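# Transfer 96-well plate from bench spot B1 to nest N1

## Task

Take the 96-well plate from bench spot B1 (the left spot seen from the arms' side) and place it in the raised nest N1 (on the right). It must rest flat within the nest's locators, with the cut-off corner (well A1) at the nest corner labelled A1. Then release it and withdraw the gripper.

## Robot and tools

Robot: two arms, left_arm and right_arm, each with a two-finger gripper. All poses share one scene frame. Its origin is on the table top midway between the arms, +x points out over the table, +z points up, and left_arm sits on the +y side. The arm names do not tell you which side of a camera image an arm appears on. Seen from the arms, B1 is on the left and N1 on the right. The plate has one clipped corner, which marks well A1.

Gripper frame: fingers extend along the gripper's +z axis and close along its y axis. end_effector_position is the point between the pads, about 1 cm short of the fingertips. Reported hand positions can be off, more so at long reach, and motions often finish a centimetre or more from the command, usually too low. Moves of only a few mm may not move the hand at all.

Row layout (used by every moving call): one flat list of 16 numbers covering both arms, even if only one moves: left_arm x, y, z, qw, qx, qy, qz, opening, then right_arm x, y, z, qw, qx, qy, qz, opening. x, y, z are an absolute target position in metres in the scene frame; the quaternion is an absolute target orientation, w first. Opening runs from -1 (closed) to +1 (fully open, 0.094 m); it is a target, not an offset. A target more than 0.6 m from the arm's last reported position along any of its gripper's axes gets the call refused. Each control step, the commanded pose is clipped to within 70 mm and 16 degrees of the measured pose; if position and orientation cannot both be met, position wins. To hold an orientation, resend the same quaternion you chose rather than copying the drifted one in the result. For an arm that should stay still, resend its whole last reported pose and its intended opening on every call.

Tools:
- execute_actions: "actions" is a list with at most one entry. Empty list: just returns state (with pictures). {"rows": [...], "steps": n}: one to 15 rows of 16 numbers, n from 7 to 15 control steps of 1/30 s (default 15); each row runs one step and the last row repeats. {"steps": n} with no rows: a wait of up to 300 steps counted from the last result, your reply time included. "pictures": true adds camera images. The result arrives 7 steps before the action ends; those steps run while you reply. After the last step an arm goes only to its last clipped pose, so check the result and send the rest.
- move: "target" is one 16-number row as above (absolute poses). "speed" is path top speed in m/s, 0.002 to 0.5, default 0.25; turning is capped at twice that in rad/s. Both grippers follow straight paths that finish together, lasting 0.5 to 10 s (cut off at 10 s). Openings are sent at the start. Paths ignore obstacles and the other arm. Grippers lag, stray and may overshoot speed near a straight arm. The "move:" line reports the ending (done, off_target, moving, held, fault) and any limits (paced = pose clipped; held = some steps blocked, after which the arm can jump fast), plus each gripper's distance from its target. If only one arm is named, the other finished fine.
- wait: "seconds" 0 to 10; nothing new is sent.
- zoom_image: "camera" is one of cam_head_left (672x504), cam_head_right (672x504), cam_left_wrist (504x504), cam_right_wrist (504x504); "region" is [x0, y0, x1, y1] pixels from the top-left, at most 504 by 504.
- finished_scene: "scene" is the current scene's number; irreversible, and it grades the result, which must hold steady.

Result lines: the state line gives each gripper's position and quaternion. grip_measured is the measured finger opening on the command scale (last Joint positions entry is metres); readings may be off by about 1 mm per gripper. "Hand target" shows where the controller is currently driving each gripper (only when nothing is kept back). "pose unreachable" means a clearance check altered or blocked that arm's command; HELD marks affected steps. FAULT and OVER-TEMPERATURE FAULT lines signal a stopped arm; MOTOR HOT warns from 85 °C, and at 100 °C the arm drops its load.

Gripping: to hold the plate, command an opening about 0.03 below grip_measured; a smaller gap grips more lightly. Pads can push about 50 to 62 N, less on thin parts, with a brief spike at first touch.

Joint ranges (rad), base to gripper: waist -2.880 to 2.880, shoulder 0.000 to 3.142, elbow 0.000 to 3.019, wrist pitch -1.693 to 1.571, wrist yaw -1.571 to 1.571, wrist roll -2.094 to 2.094. Elbows stop just before straight.

Kept-back steps run first, then reply time, then the new action. A move starts once the robot is at rest or after 3 s.

Avoid: dropping the plate from more than a few mm (a short settle is fine), knocking anything off the table, fast or deep contacts (faster and further past contact hits harder), letting the arms collide or press each other, and holding loads so long that motors overheat. Loose objects may occasionally be nudged by outside pushes; recheck before releasing.

Each tool is called after "Emit:" by a JSON object that holds its "api" and its "payload".

## Session

Emit:
{"api": "execute_actions", "payload": {"actions": []}}

Scene clock: 0.00 s of 13200.00 s.
left_arm: end_effector_position=(+0.3471, +0.7080, +0.1351) grip_measured=+1.000 end_effector_quat_wxyz=(-0.093, +0.583, -0.657, +0.470) | right_arm: end_effector_position=(+0.2902, -0.0770, +0.1693) grip_measured=+1.000 end_effector_quat_wxyz=(+0.093, -0.449, +0.672, +0.581)
Joint positions: left_arm=[ 1.083  1.902  1.453 -1.295  0.989 -0.324  0.094] | right_arm=[ 0.411  1.458  0.848 -1.024 -1.258 -0.814  0.094]
Joint velocities: left_arm=[-0.015 -0.005  0.002  0.007 -0.022 -0.066  0.   ] | right_arm=[-0.005 -0.015  0.012  0.012 -0.095 -0.007  0.   ]
Motor temperatures (°C, as the motors report them): left_arm=[23 23 24 23 24 23] | right_arm=[25 22 24 26 23 23]
Hand target (left_arm): +0.350, +0.713, +0.136; +0.097, -0.581, +0.658, -0.468
Hand target (right_arm): +0.298, -0.074, +0.178; +0.105, -0.456, +0.667, +0.579

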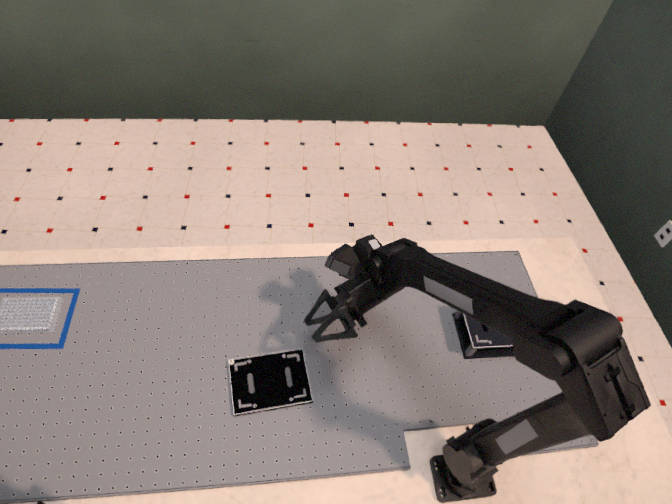

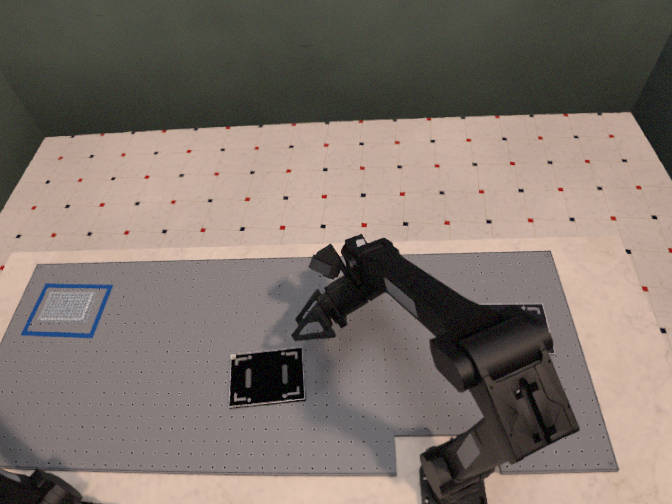

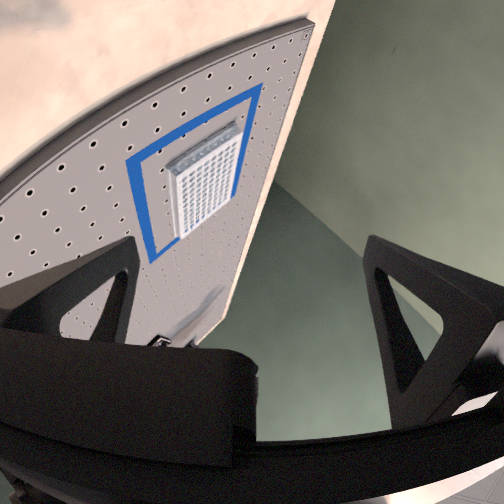

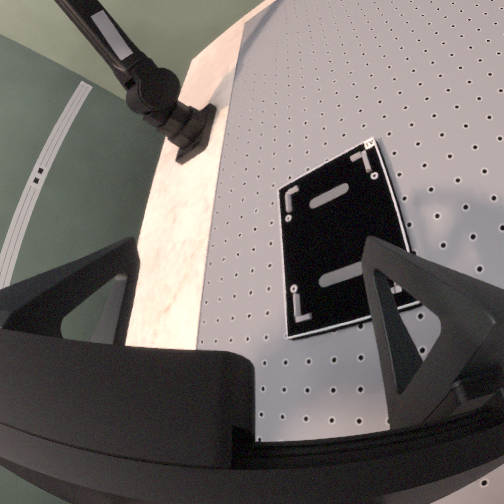

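Emit:
{"api": "move", "payload": {"target": [0.44,0.53,0.09,0,0.69,-0.724,0,1,0.35,-0.48,0.2,0,0.7071,-0.7071,0,1]}}

Emit:
{"api": "zoom_image", "payload": {"camera": "cam_left_wrist", "region": [100, 40, 400, 340]}}

Scene clock: 3.40 s of 13200.00 s.
left_arm: end_effector_position=(+0.4234, +0.5253, +0.0837) grip_measured=+1.000 end_effector_quat_wxyz=(+0.010, +0.684, -0.730, -0.003) | right_arm: end_effector_position=(+0.3326, -0.4653, +0.1741) grip_measured=+1.000 end_effector_quat_wxyz=(+0.013, +0.702, -0.712, -0.036)
Joint positions: left_arm=[ 0.443  1.772  1.345 -1.163  0.001 -1.112  0.094] | right_arm=[-0.32   1.242  1.    -1.404 -0.01  -1.879  0.094]
Joint velocities: left_arm=[-0.015  0.005  0.012 -0.007 -0.081 -0.037  0.   ] | right_arm=[ 0.015 -0.005 -0.012  0.012  0.081 -0.022  0.   ]
Motor temperatures (°C, as the motors report them): left_arm=[23 24 25 23 24 23] | right_arm=[25 22 25 26 23 23]
Hand target (left_arm): +0.437, +0.532, +0.092; +0.002, +0.688, -0.726, -0.002
Hand target (right_arm): +0.353, -0.473, +0.197; -0.006, +0.707, -0.707, -0.000
Off the commanded pose (left_arm): 0.018 m, 2 deg.
Off the commanded pose (right_arm): 0.034 m, 4 deg.
Kept back: nothing.
move: off_target (left_arm, right_arm)

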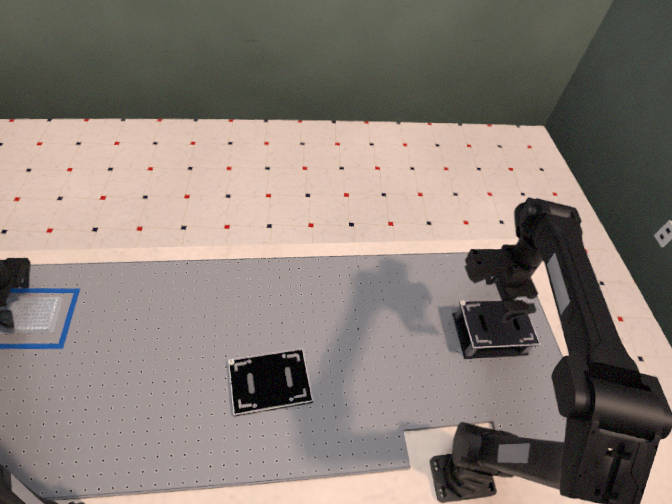

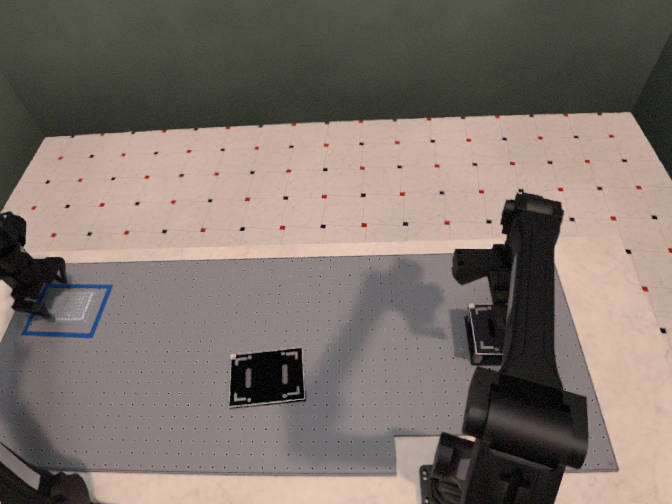

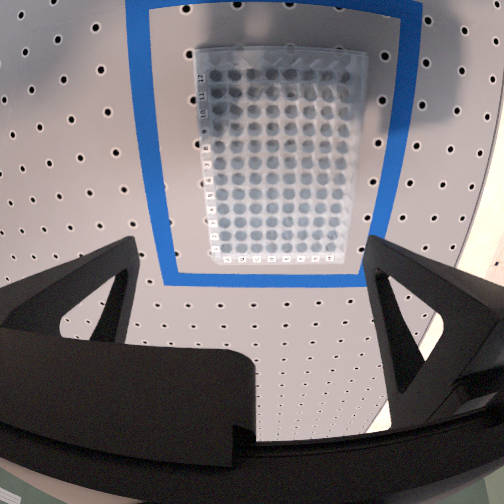

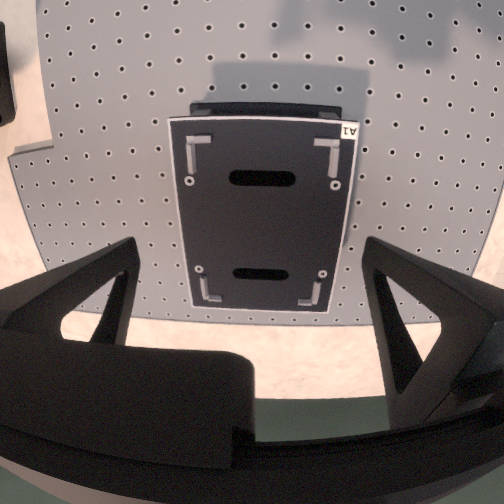

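Region (100, 40, 400, 340) of cam_left_wrist's 504x504 image, scaled by 1.680, with more detail than that image has.

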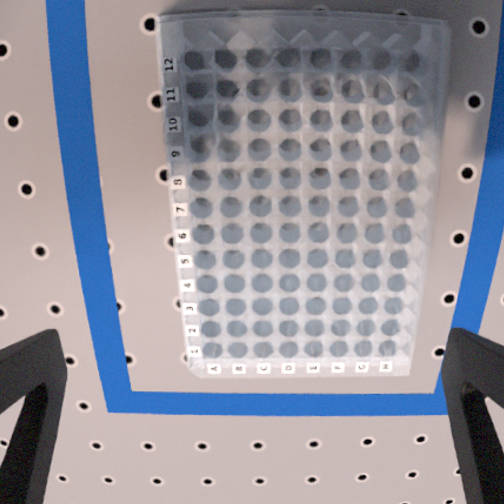

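Emit:
{"api": "move", "payload": {"target": [0.44,0.541,0.028,0,0.69,-0.724,0,1,0.33,-0.3,0.17,0,0,-1,0,1], "speed": 0.3}}

Scene clock: 7.10 s of 13200.00 s.
left_arm: end_effector_position=(+0.4440, +0.5372, +0.0440) grip_measured=+1.000 end_effector_quat_wxyz=(-0.008, +0.686, -0.727, +0.003) | right_arm: end_effector_position=(+0.3246, -0.3054, +0.1701) grip_measured=+1.000 end_effector_quat_wxyz=(-0.012, -0.007, +1.000, -0.004)
Joint positions: left_arm=[ 0.449  1.852  1.345 -1.046  0.001 -1.113  0.094] | right_arm=[ 0.211  1.161  0.926 -1.361  0.002  0.196  0.094]
Joint velocities: left_arm=[-0.005 -0.015  0.012 -0.002 -0.037 -0.037  0.   ] | right_arm=[-0.015 -0.005  0.002  0.007 -0.007  0.051  0.   ]
Motor temperatures (°C, as the motors report them): left_arm=[23 24 25 23 24 23] | right_arm=[25 22 25 26 23 23]
Hand target (left_arm): +0.439, +0.540, +0.029; +0.000, +0.690, -0.724, -0.000
Hand target (right_arm): +0.327, -0.304, +0.169; -0.004, -0.001, +1.000, -0.003
Off the commanded pose (left_arm): 0.017 m, 1 deg.
Off the commanded pose (right_arm): 0.008 m, 2 deg.
Kept back: nothing.
move: off_target (left_arm)

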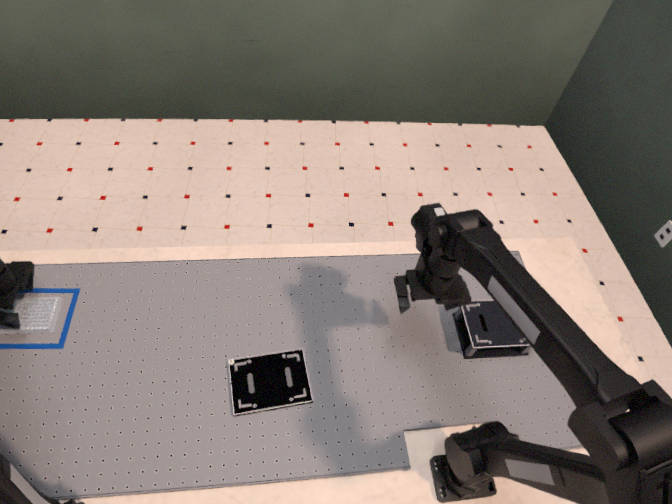

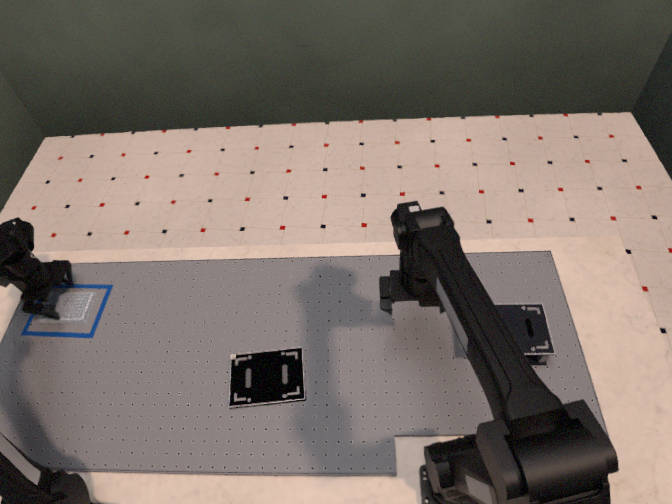

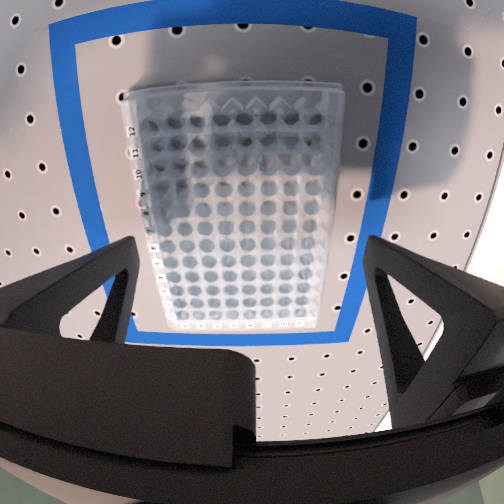

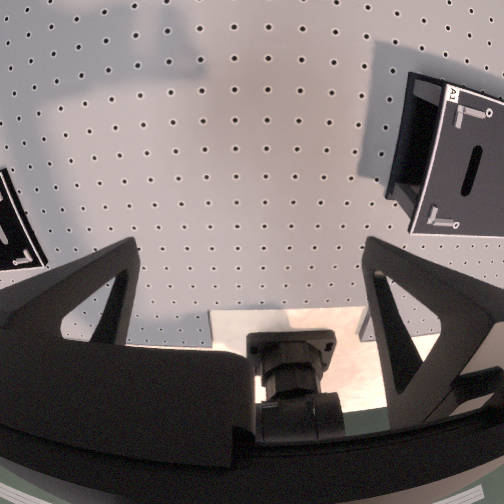

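Emit:
{"api": "execute_actions", "payload": {"actions": []}}

Emit:
{"api": "move", "payload": {"target": [0.434,0.531,0.022,0,0.698,-0.716,0,1,0.33,-0.3,0.17,0,0,-1,0,1], "speed": 0.05}}

Scene clock: 8.07 s of 13200.00 s.
left_arm: end_effector_position=(+0.4440, +0.5372, +0.0440) grip_measured=+1.000 end_effector_quat_wxyz=(-0.008, +0.686, -0.727, +0.003) | right_arm: end_effector_position=(+0.3246, -0.3054, +0.1701) grip_measured=+1.000 end_effector_quat_wxyz=(-0.012, -0.005, +1.000, -0.004)
Joint positions: left_arm=[ 0.449  1.852  1.345 -1.046  0.001 -1.113  0.094] | right_arm=[ 0.211  1.161  0.926 -1.361  0.002  0.199  0.094]
Joint velocities: left_arm=[ 0.005 -0.005 -0.007 -0.007  0.007 -0.007  0.   ] | right_arm=[-0.005 -0.005  0.017 -0.007 -0.066 -0.081  0.   ]
Motor temperatures (°C, as the motors report them): left_arm=[23 24 25 23 24 23] | right_arm=[25 22 25 26 23 23]
Hand target (left_arm): +0.439, +0.540, +0.029; +0.000, +0.690, -0.724, -0.000
Hand target (right_arm): +0.327, -0.304, +0.169; -0.004, -0.000, +1.000, -0.003
Off the commanded pose (left_arm): 0.017 m, 1 deg.
Off the commanded pose (right_arm): 0.008 m, 2 deg.
Kept back: nothing.
Steps of this call (steps 1 to 29: nothing new was sent). Readings (end_effector_position):
1: left_arm (+0.4440, +0.5372, +0.0440) | right_arm (+0.3246, -0.3054, +0.1701)
2: left_arm (+0.4440, +0.5372, +0.0440) | right_arm (+0.3246, -0.3054, +0.1701)
4: left_arm (+0.4440, +0.5372, +0.0440) | right_arm (+0.3246, -0.3054, +0.1701)
8: left_arm (+0.4440, +0.5372, +0.0440) | right_arm (+0.3246, -0.3054, +0.1701)
29: the state above

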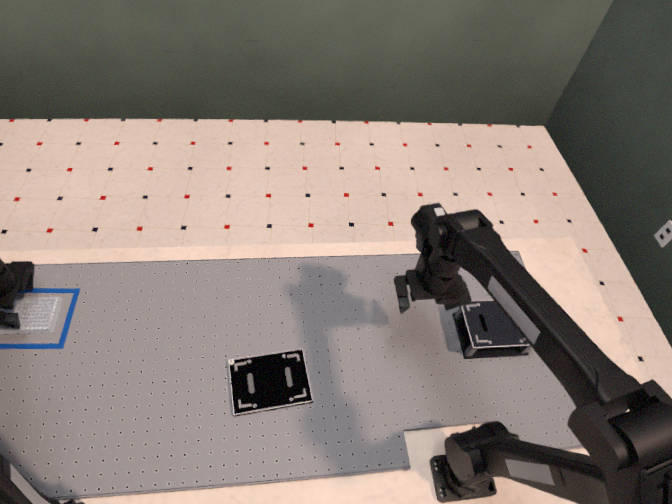

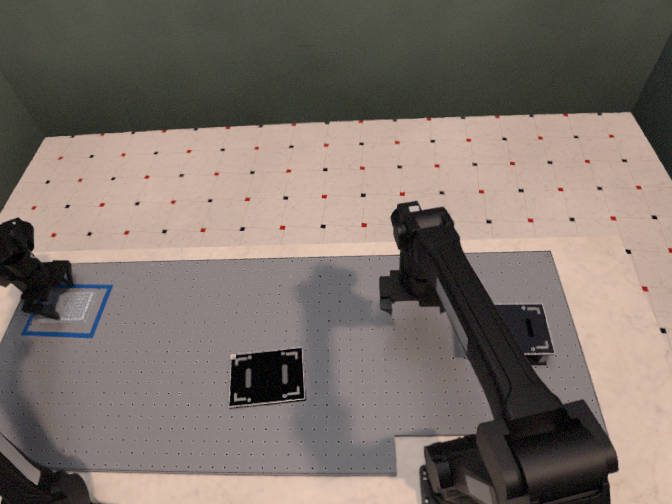

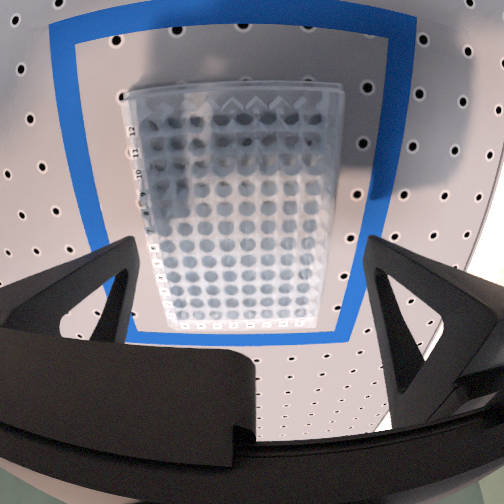

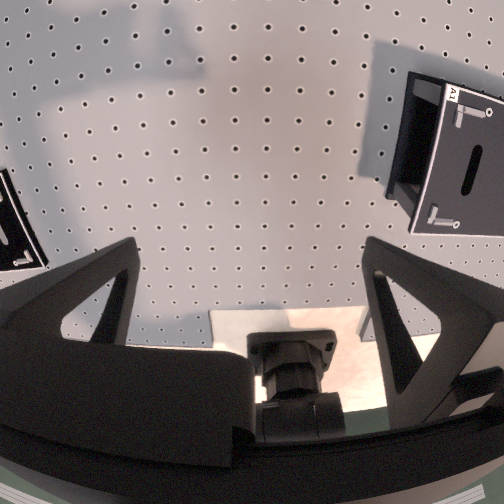

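Scene clock: 8.83 s of 13200.00 s.
left_arm: end_effector_position=(+0.4334, +0.5327, +0.0307) grip_measured=+1.000 end_effector_quat_wxyz=(-0.001, +0.696, -0.718, +0.001) | right_arm: end_effector_position=(+0.3261, -0.3033, +0.1701) grip_measured=+1.000 end_effector_quat_wxyz=(-0.008, -0.005, +1.000, -0.003)
Joint positions: left_arm=[ 0.449  1.852  1.304 -1.02   0.001 -1.139  0.094] | right_arm=[ 0.216  1.161  0.926 -1.353  0.002  0.205  0.094]
Joint velocities: left_arm=[-0.024  0.005 -0.012  0.007 -0.037 -0.037  0.   ] | right_arm=[-0.024 -0.015 -0.027  0.012 -0.022 -0.037  0.   ]
Motor temperatures (°C, as the motors report them): left_arm=[23 24 25 23 24 23] | right_arm=[25 22 25 26 23 23]
Hand target (left_arm): +0.433, +0.531, +0.022; +0.000, +0.698, -0.716, +0.000
Hand target (right_arm): +0.330, -0.300, +0.170; -0.000, -0.000, +1.000, -0.000
Off the commanded pose (left_arm): 0.009 m, 0 deg.
Off the commanded pose (right_arm): 0.005 m, 1 deg.
Kept back: nothing.
move: done

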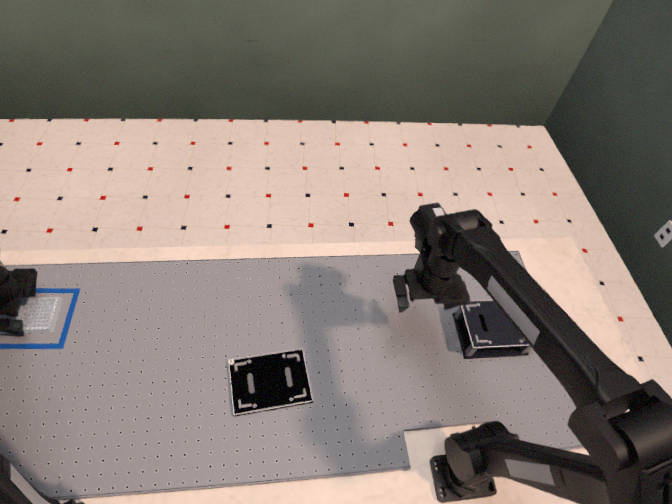

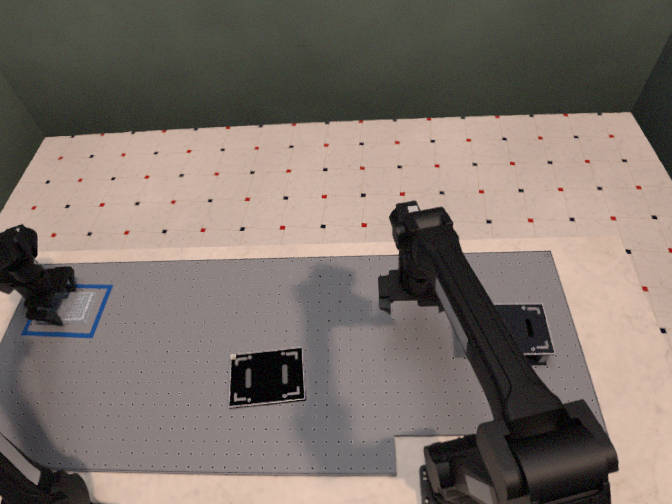

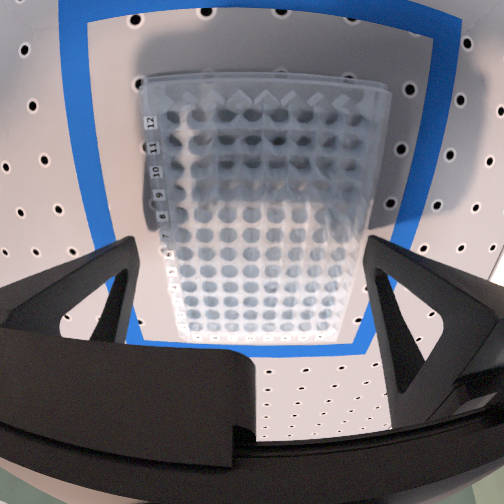

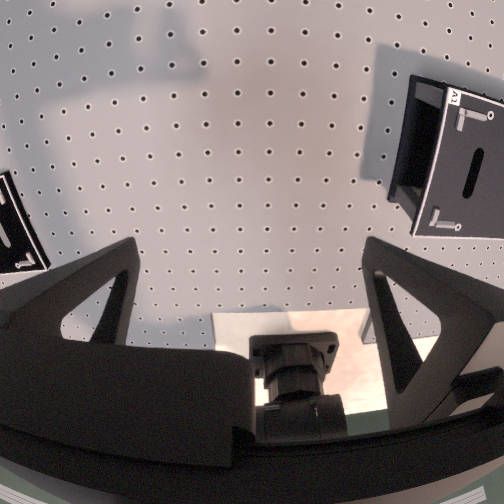

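Emit:
{"api": "move", "payload": {"target": [0.437,0.533,0.002,0,0.692,-0.722,0,1,0.33,-0.3,0.17,0,0,-1,0,1], "speed": 0.04}}

Scene clock: 10.10 s of 13200.00 s.
left_arm: end_effector_position=(+0.4389, +0.5350, +0.0182) grip_measured=+1.000 end_effector_quat_wxyz=(-0.008, +0.696, -0.718, +0.004) | right_arm: end_effector_position=(+0.3261, -0.3032, +0.1701) grip_measured=+1.000 end_effector_quat_wxyz=(-0.008, -0.004, +1.000, -0.003)
Joint positions: left_arm=[ 0.449  1.874  1.3   -0.978  0.001 -1.138  0.094] | right_arm=[ 0.216  1.161  0.926 -1.353  0.002  0.207  0.094]
Joint velocities: left_arm=[ 0.005  0.005  0.002 -0.007 -0.095 -0.022  0.   ] | right_arm=[-0.005 -0.005 -0.007  0.002 -0.066 -0.037  0.   ]
Motor temperatures (°C, as the motors report them): left_arm=[23 24 25 23 24 23] | right_arm=[25 22 25 26 23 23]
Hand target (left_arm): +0.436, +0.533, +0.002; +0.000, +0.692, -0.722, -0.000
Hand target (right_arm): +0.330, -0.300, +0.170; -0.000, -0.000, +1.000, +0.000
Off the commanded pose (left_arm): 0.016 m, 1 deg.
Off the commanded pose (right_arm): 0.005 m, 1 deg.
Kept back: nothing.
move: off_target (left_arm)

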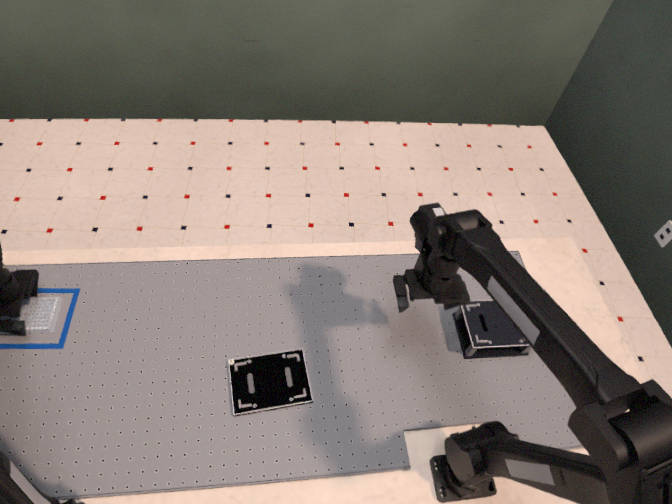

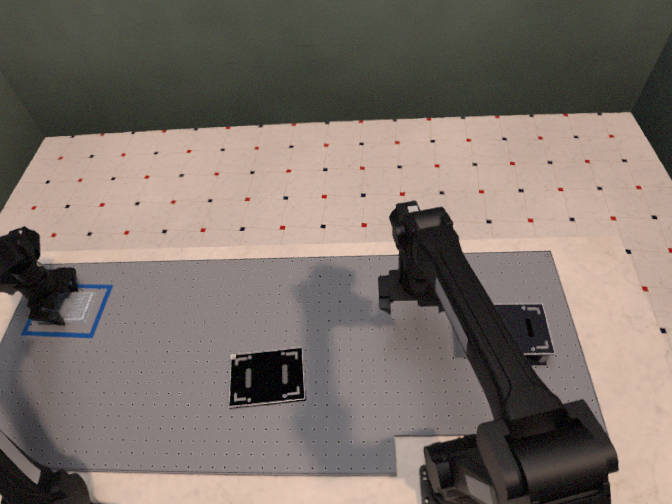

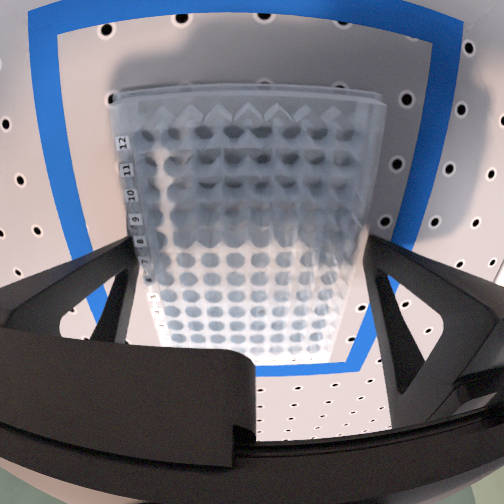

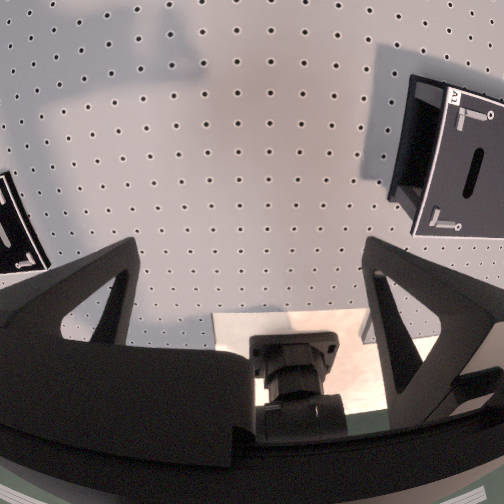

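Good enough; close and lift.

Emit:
{"api": "move", "payload": {"target": [0.437,0.533,0.002,0,0.692,-0.722,0,0.7,0.33,-0.3,0.17,0,0,-1,0,1]}}

Emit:
{"api": "move", "payload": {"target": [0.437,0.525,0.08,0,0.692,-0.722,0,0.7,0.33,-0.3,0.17,0,0,-1,0,1], "speed": 0.1}}

Scene clock: 11.03 s of 13200.00 s.
left_arm: end_effector_position=(+0.4390, +0.5350, +0.0186) grip_measured=+0.762 end_effector_quat_wxyz=(-0.009, +0.695, -0.719, +0.004) | right_arm: end_effector_position=(+0.3261, -0.3032, +0.1701) grip_measured=+1.000 end_effector_quat_wxyz=(-0.008, -0.004, +1.000, -0.003)
Joint positions: left_arm=[ 0.449  1.873  1.3   -0.978  0.001 -1.138  0.083] | right_arm=[ 0.216  1.161  0.926 -1.353  0.002  0.207  0.094]
Joint velocities: left_arm=[-0.005 -0.005 -0.027 -0.012 -0.051 -0.11   0.001] | right_arm=[-0.005 -0.005 -0.012 -0.017 -0.022  0.037  0.   ]
Motor temperatures (°C, as the motors report them): left_arm=[23 24 25 23 24 23] | right_arm=[25 22 25 26 23 23]
Hand target (left_arm): +0.436, +0.533, +0.003; -0.000, +0.692, -0.722, +0.000
Hand target (right_arm): +0.330, -0.300, +0.170; -0.000, -0.000, +1.000, +0.000
Off the commanded pose (left_arm): 0.017 m, 1 deg.
Off the commanded pose (right_arm): 0.005 m, 1 deg.
Kept back: nothing.
move: off_target (left_arm)

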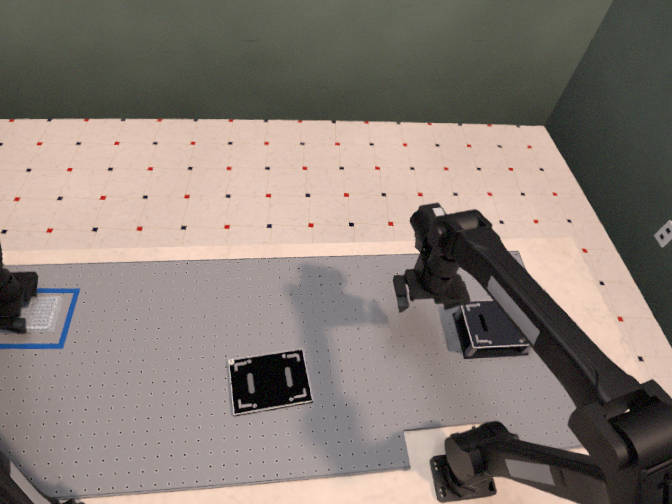

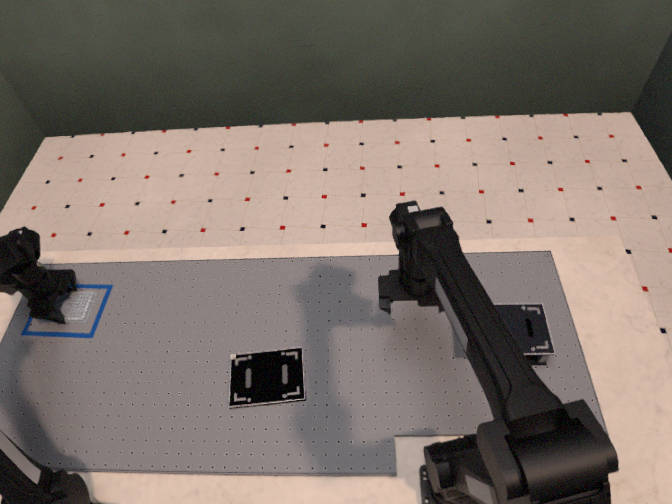

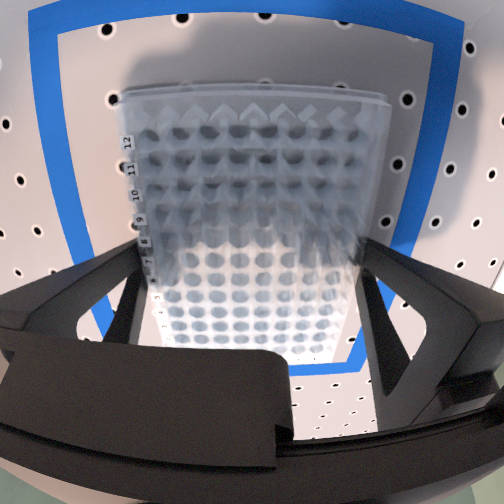

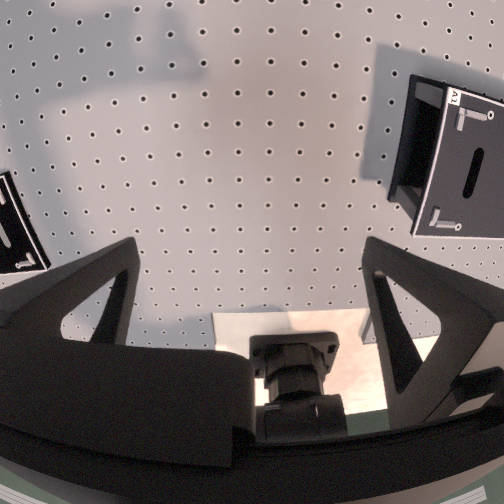

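Scene clock: 12.07 s of 13200.00 s.
left_arm: end_effector_position=(+0.4223, +0.5232, +0.0643) grip_measured=+0.762 end_effector_quat_wxyz=(+0.013, +0.692, -0.722, -0.005) | right_arm: end_effector_position=(+0.3261, -0.3032, +0.1701) grip_measured=+1.000 end_effector_quat_wxyz=(-0.008, -0.004, +1.000, -0.003)
Joint positions: left_arm=[ 0.44   1.795  1.321 -1.125  0.001 -1.138  0.083] | right_arm=[ 0.216  1.161  0.926 -1.353  0.002  0.207  0.094]
Joint velocities: left_arm=[ 0.005  0.005 -0.017 -0.007  0.007 -0.051  0.001] | right_arm=[-0.015  0.005  0.017  0.002  0.022 -0.037  0.   ]
Motor temperatures (°C, as the motors report them): left_arm=[23 24 26 23 24 23] | right_arm=[25 22 25 26 23 23]
Hand target (left_arm): +0.437, +0.525, +0.080; -0.000, +0.692, -0.722, +0.000
Hand target (right_arm): +0.330, -0.300, +0.170; -0.000, -0.000, +1.000, +0.000
Off the commanded pose (left_arm): 0.022 m, 2 deg.
Off the commanded pose (right_arm): 0.005 m, 1 deg.
Kept back: nothing.
move: off_target (left_arm)

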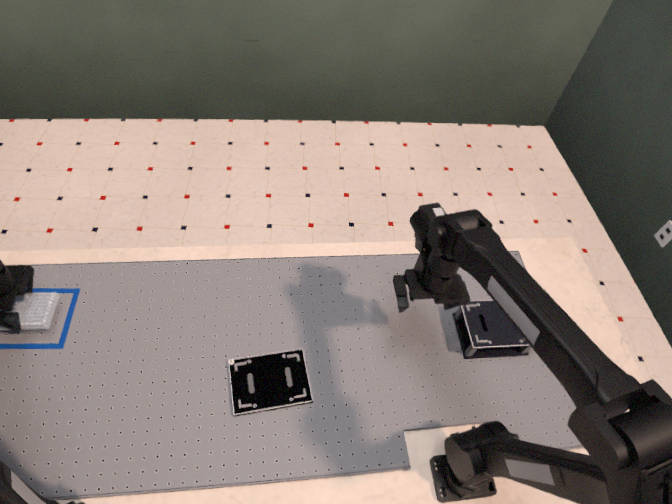

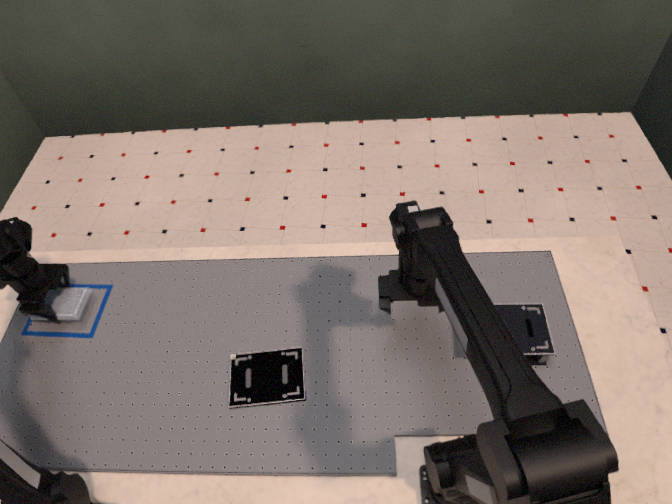

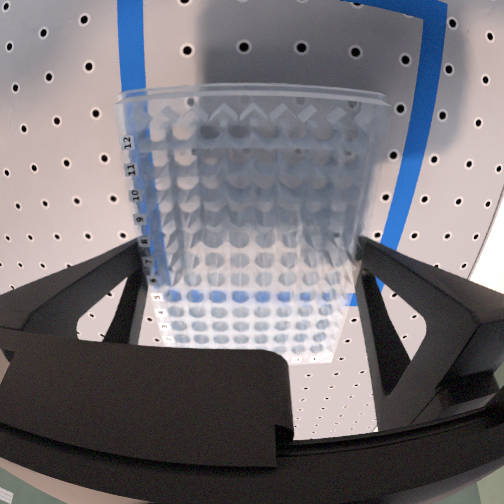

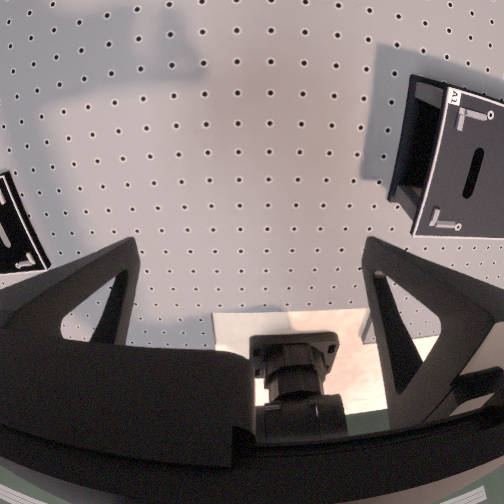

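Emit:
{"api": "move", "payload": {"target": [0.43,-0.03,0.08,0,0,-1,0,0.7,0.33,-0.34,0.18,0,0,-1,0,1], "speed": 0.22}}

Emit:
{"api": "move", "payload": {"target": [0.43,-0.03,0.012,0,0,-1,0,0.7,0.33,-0.34,0.18,0,0,-1,0,1], "speed": 0.05}}

Scene clock: 16.37 s of 13200.00 s.
left_arm: end_effector_position=(+0.4153, -0.0196, +0.0728) grip_measured=+0.762 end_effector_quat_wxyz=(+0.001, -0.003, +1.000, +0.008) | right_arm: end_effector_position=(+0.3310, -0.3374, +0.1728) grip_measured=+1.000 end_effector_quat_wxyz=(-0.004, +0.004, +1.000, -0.001)
Joint positions: left_arm=[-0.606  1.948  1.575 -1.206 -0.013 -0.661  0.083] | right_arm=[ 0.101  1.151  0.926 -1.353  0.001  0.108  0.094]
Joint velocities: left_arm=[-0.005  0.015 -0.007 -0.002  0.022  0.007  0.   ] | right_arm=[-0.015 -0.005  0.002  0.012  0.051  0.022  0.   ]
Motor temperatures (°C, as the motors report them): left_arm=[23 24 26 23 24 23] | right_arm=[25 23 26 26 23 23]
Hand target (left_arm): +0.428, -0.026, +0.079; +0.008, -0.000, +1.000, +0.004
Hand target (right_arm): +0.331, -0.339, +0.180; +0.001, +0.000, +1.000, +0.001
Off the commanded pose (left_arm): 0.019 m, 1 deg.
Off the commanded pose (right_arm): 0.008 m, 1 deg.
Kept back: nothing.
move: off_target (left_arm)

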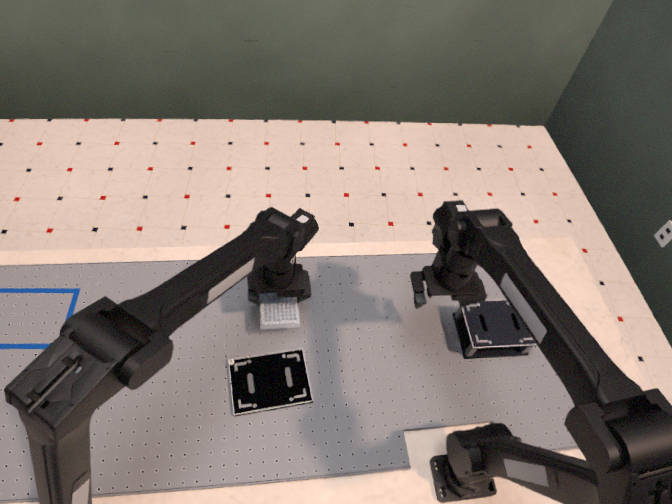

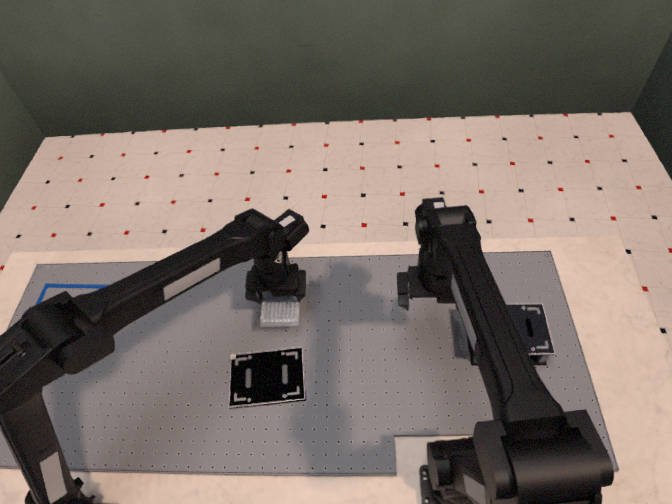

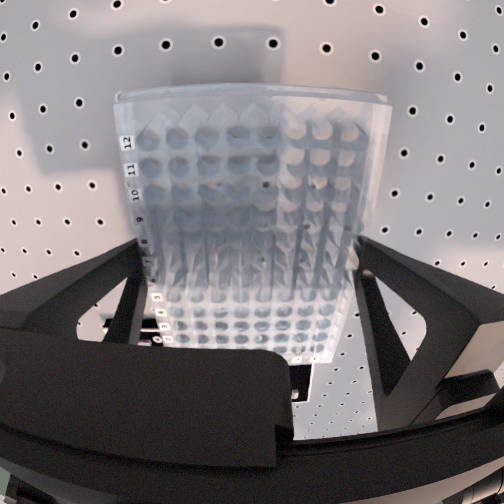

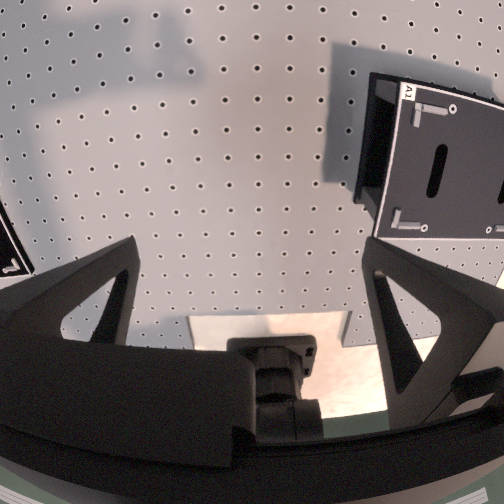

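Scene clock: 18.00 s of 13200.00 s.
left_arm: end_effector_position=(+0.4285, -0.0320, +0.0264) grip_measured=+0.762 end_effector_quat_wxyz=(+0.005, -0.002, +1.000, -0.002) | right_arm: end_effector_position=(+0.3310, -0.3378, +0.1730) grip_measured=+1.000 end_effector_quat_wxyz=(-0.003, +0.004, +1.000, -0.001)
Joint positions: left_arm=[-0.606  2.03   1.575 -1.105 -0.003 -0.658  0.083] | right_arm=[ 0.099  1.151  0.926 -1.353  0.001  0.105  0.094]
Joint velocities: left_arm=[-0.005 -0.015  0.002  0.012  0.066 -0.037 -0.   ] | right_arm=[-0.005 -0.015 -0.002  0.007  0.022 -0.095  0.   ]
Motor temperatures (°C, as the motors report them): left_arm=[23 24 26 23 24 23] | right_arm=[25 23 26 26 23 23]
Hand target (left_arm): +0.429, -0.029, +0.012; +0.000, -0.000, +1.000, +0.000
Hand target (right_arm): +0.330, -0.340, +0.180; +0.000, +0.000, +1.000, -0.000
Off the commanded pose (left_arm): 0.015 m, 1 deg.
Off the commanded pose (right_arm): 0.007 m, 1 deg.
Kept back: nothing.
move: off_target (left_arm)

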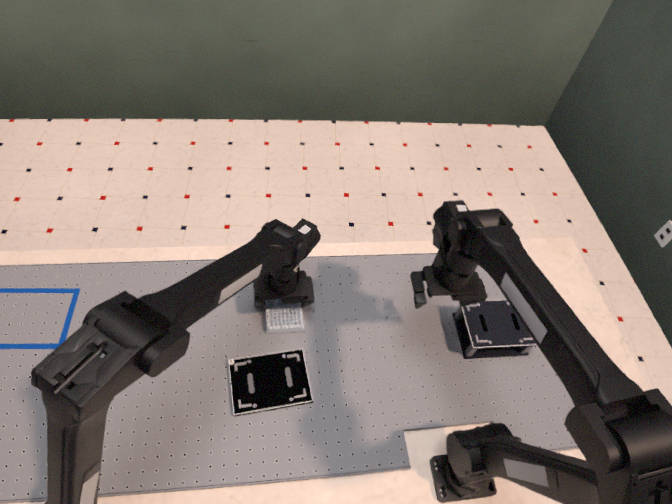

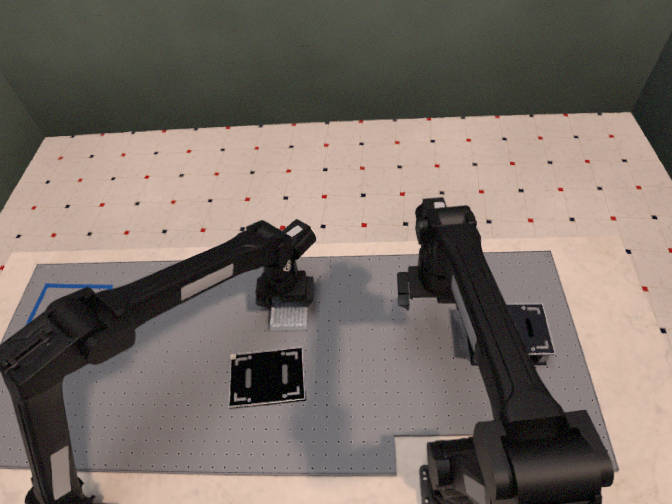

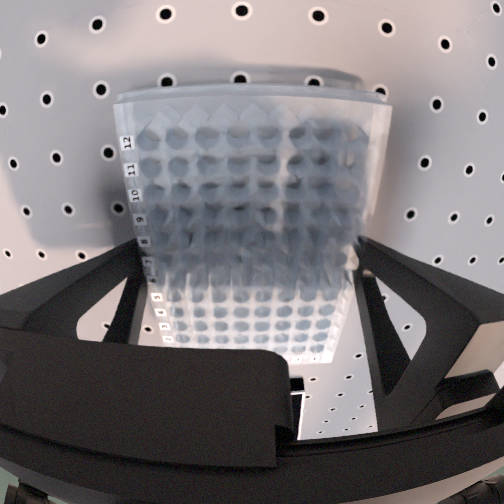

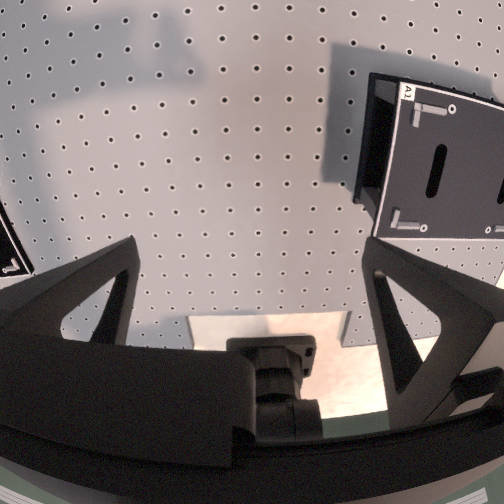

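Emit:
{"api": "move", "payload": {"target": [0.43,-0.03,0.002,0,0,-1,0,0.7,0.33,-0.34,0.18,0,0,-1,0,1], "speed": 0.02}}

Scene clock: 19.80 s of 13200.00 s.
left_arm: end_effector_position=(+0.4295, -0.0330, +0.0193) grip_measured=+0.762 end_effector_quat_wxyz=(+0.007, -0.001, +1.000, -0.004) | right_arm: end_effector_position=(+0.3310, -0.3378, +0.1730) grip_measured=+1.000 end_effector_quat_wxyz=(-0.003, +0.004, +1.000, -0.001)
Joint positions: left_arm=[-0.606  2.039  1.569 -1.086 -0.002 -0.657  0.083] | right_arm=[ 0.099  1.151  0.926 -1.353  0.001  0.105  0.094]
Joint velocities: left_arm=[ 0.005 -0.005  0.007  0.007 -0.007 -0.081 -0.   ] | right_arm=[-0.015 -0.005  0.002  0.007  0.022  0.037  0.   ]
Motor temperatures (°C, as the motors report them): left_arm=[23 24 26 23 24 23] | right_arm=[25 23 26 26 23 23]
Hand target (left_arm): +0.429, -0.030, +0.003; -0.000, +0.000, +1.000, -0.000
Hand target (right_arm): +0.330, -0.340, +0.180; +0.000, +0.000, +1.000, -0.000
Off the commanded pose (left_arm): 0.018 m, 1 deg.
Off the commanded pose (right_arm): 0.007 m, 1 deg.
Kept back: nothing.
move: off_target (left_arm)

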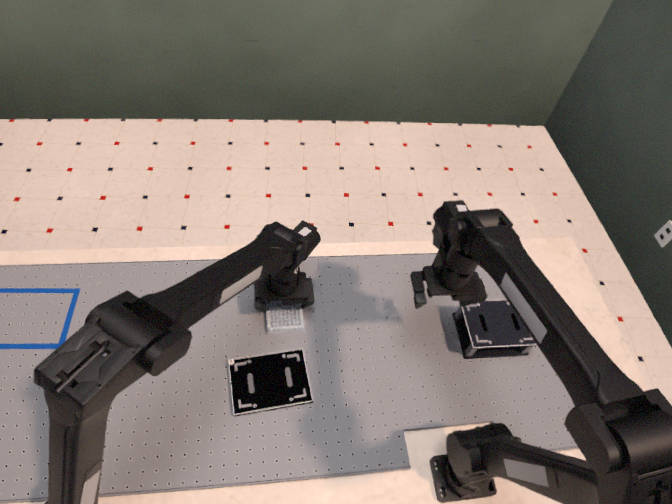

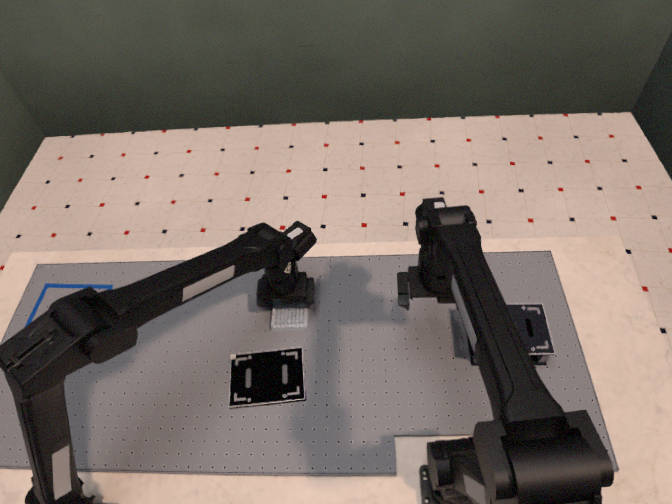

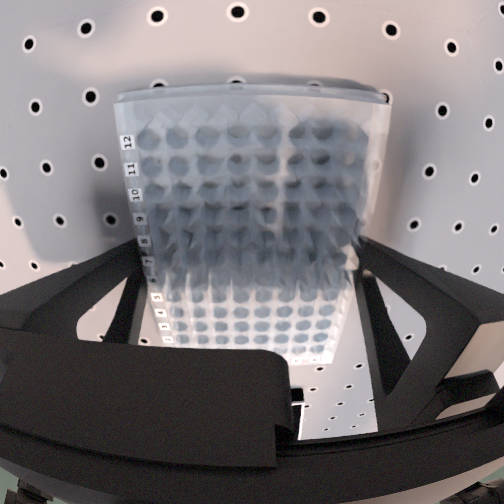

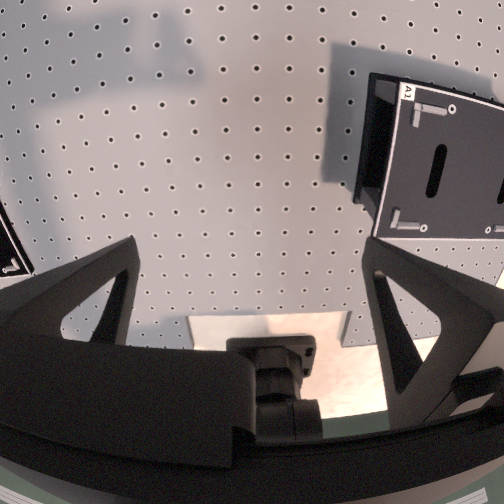

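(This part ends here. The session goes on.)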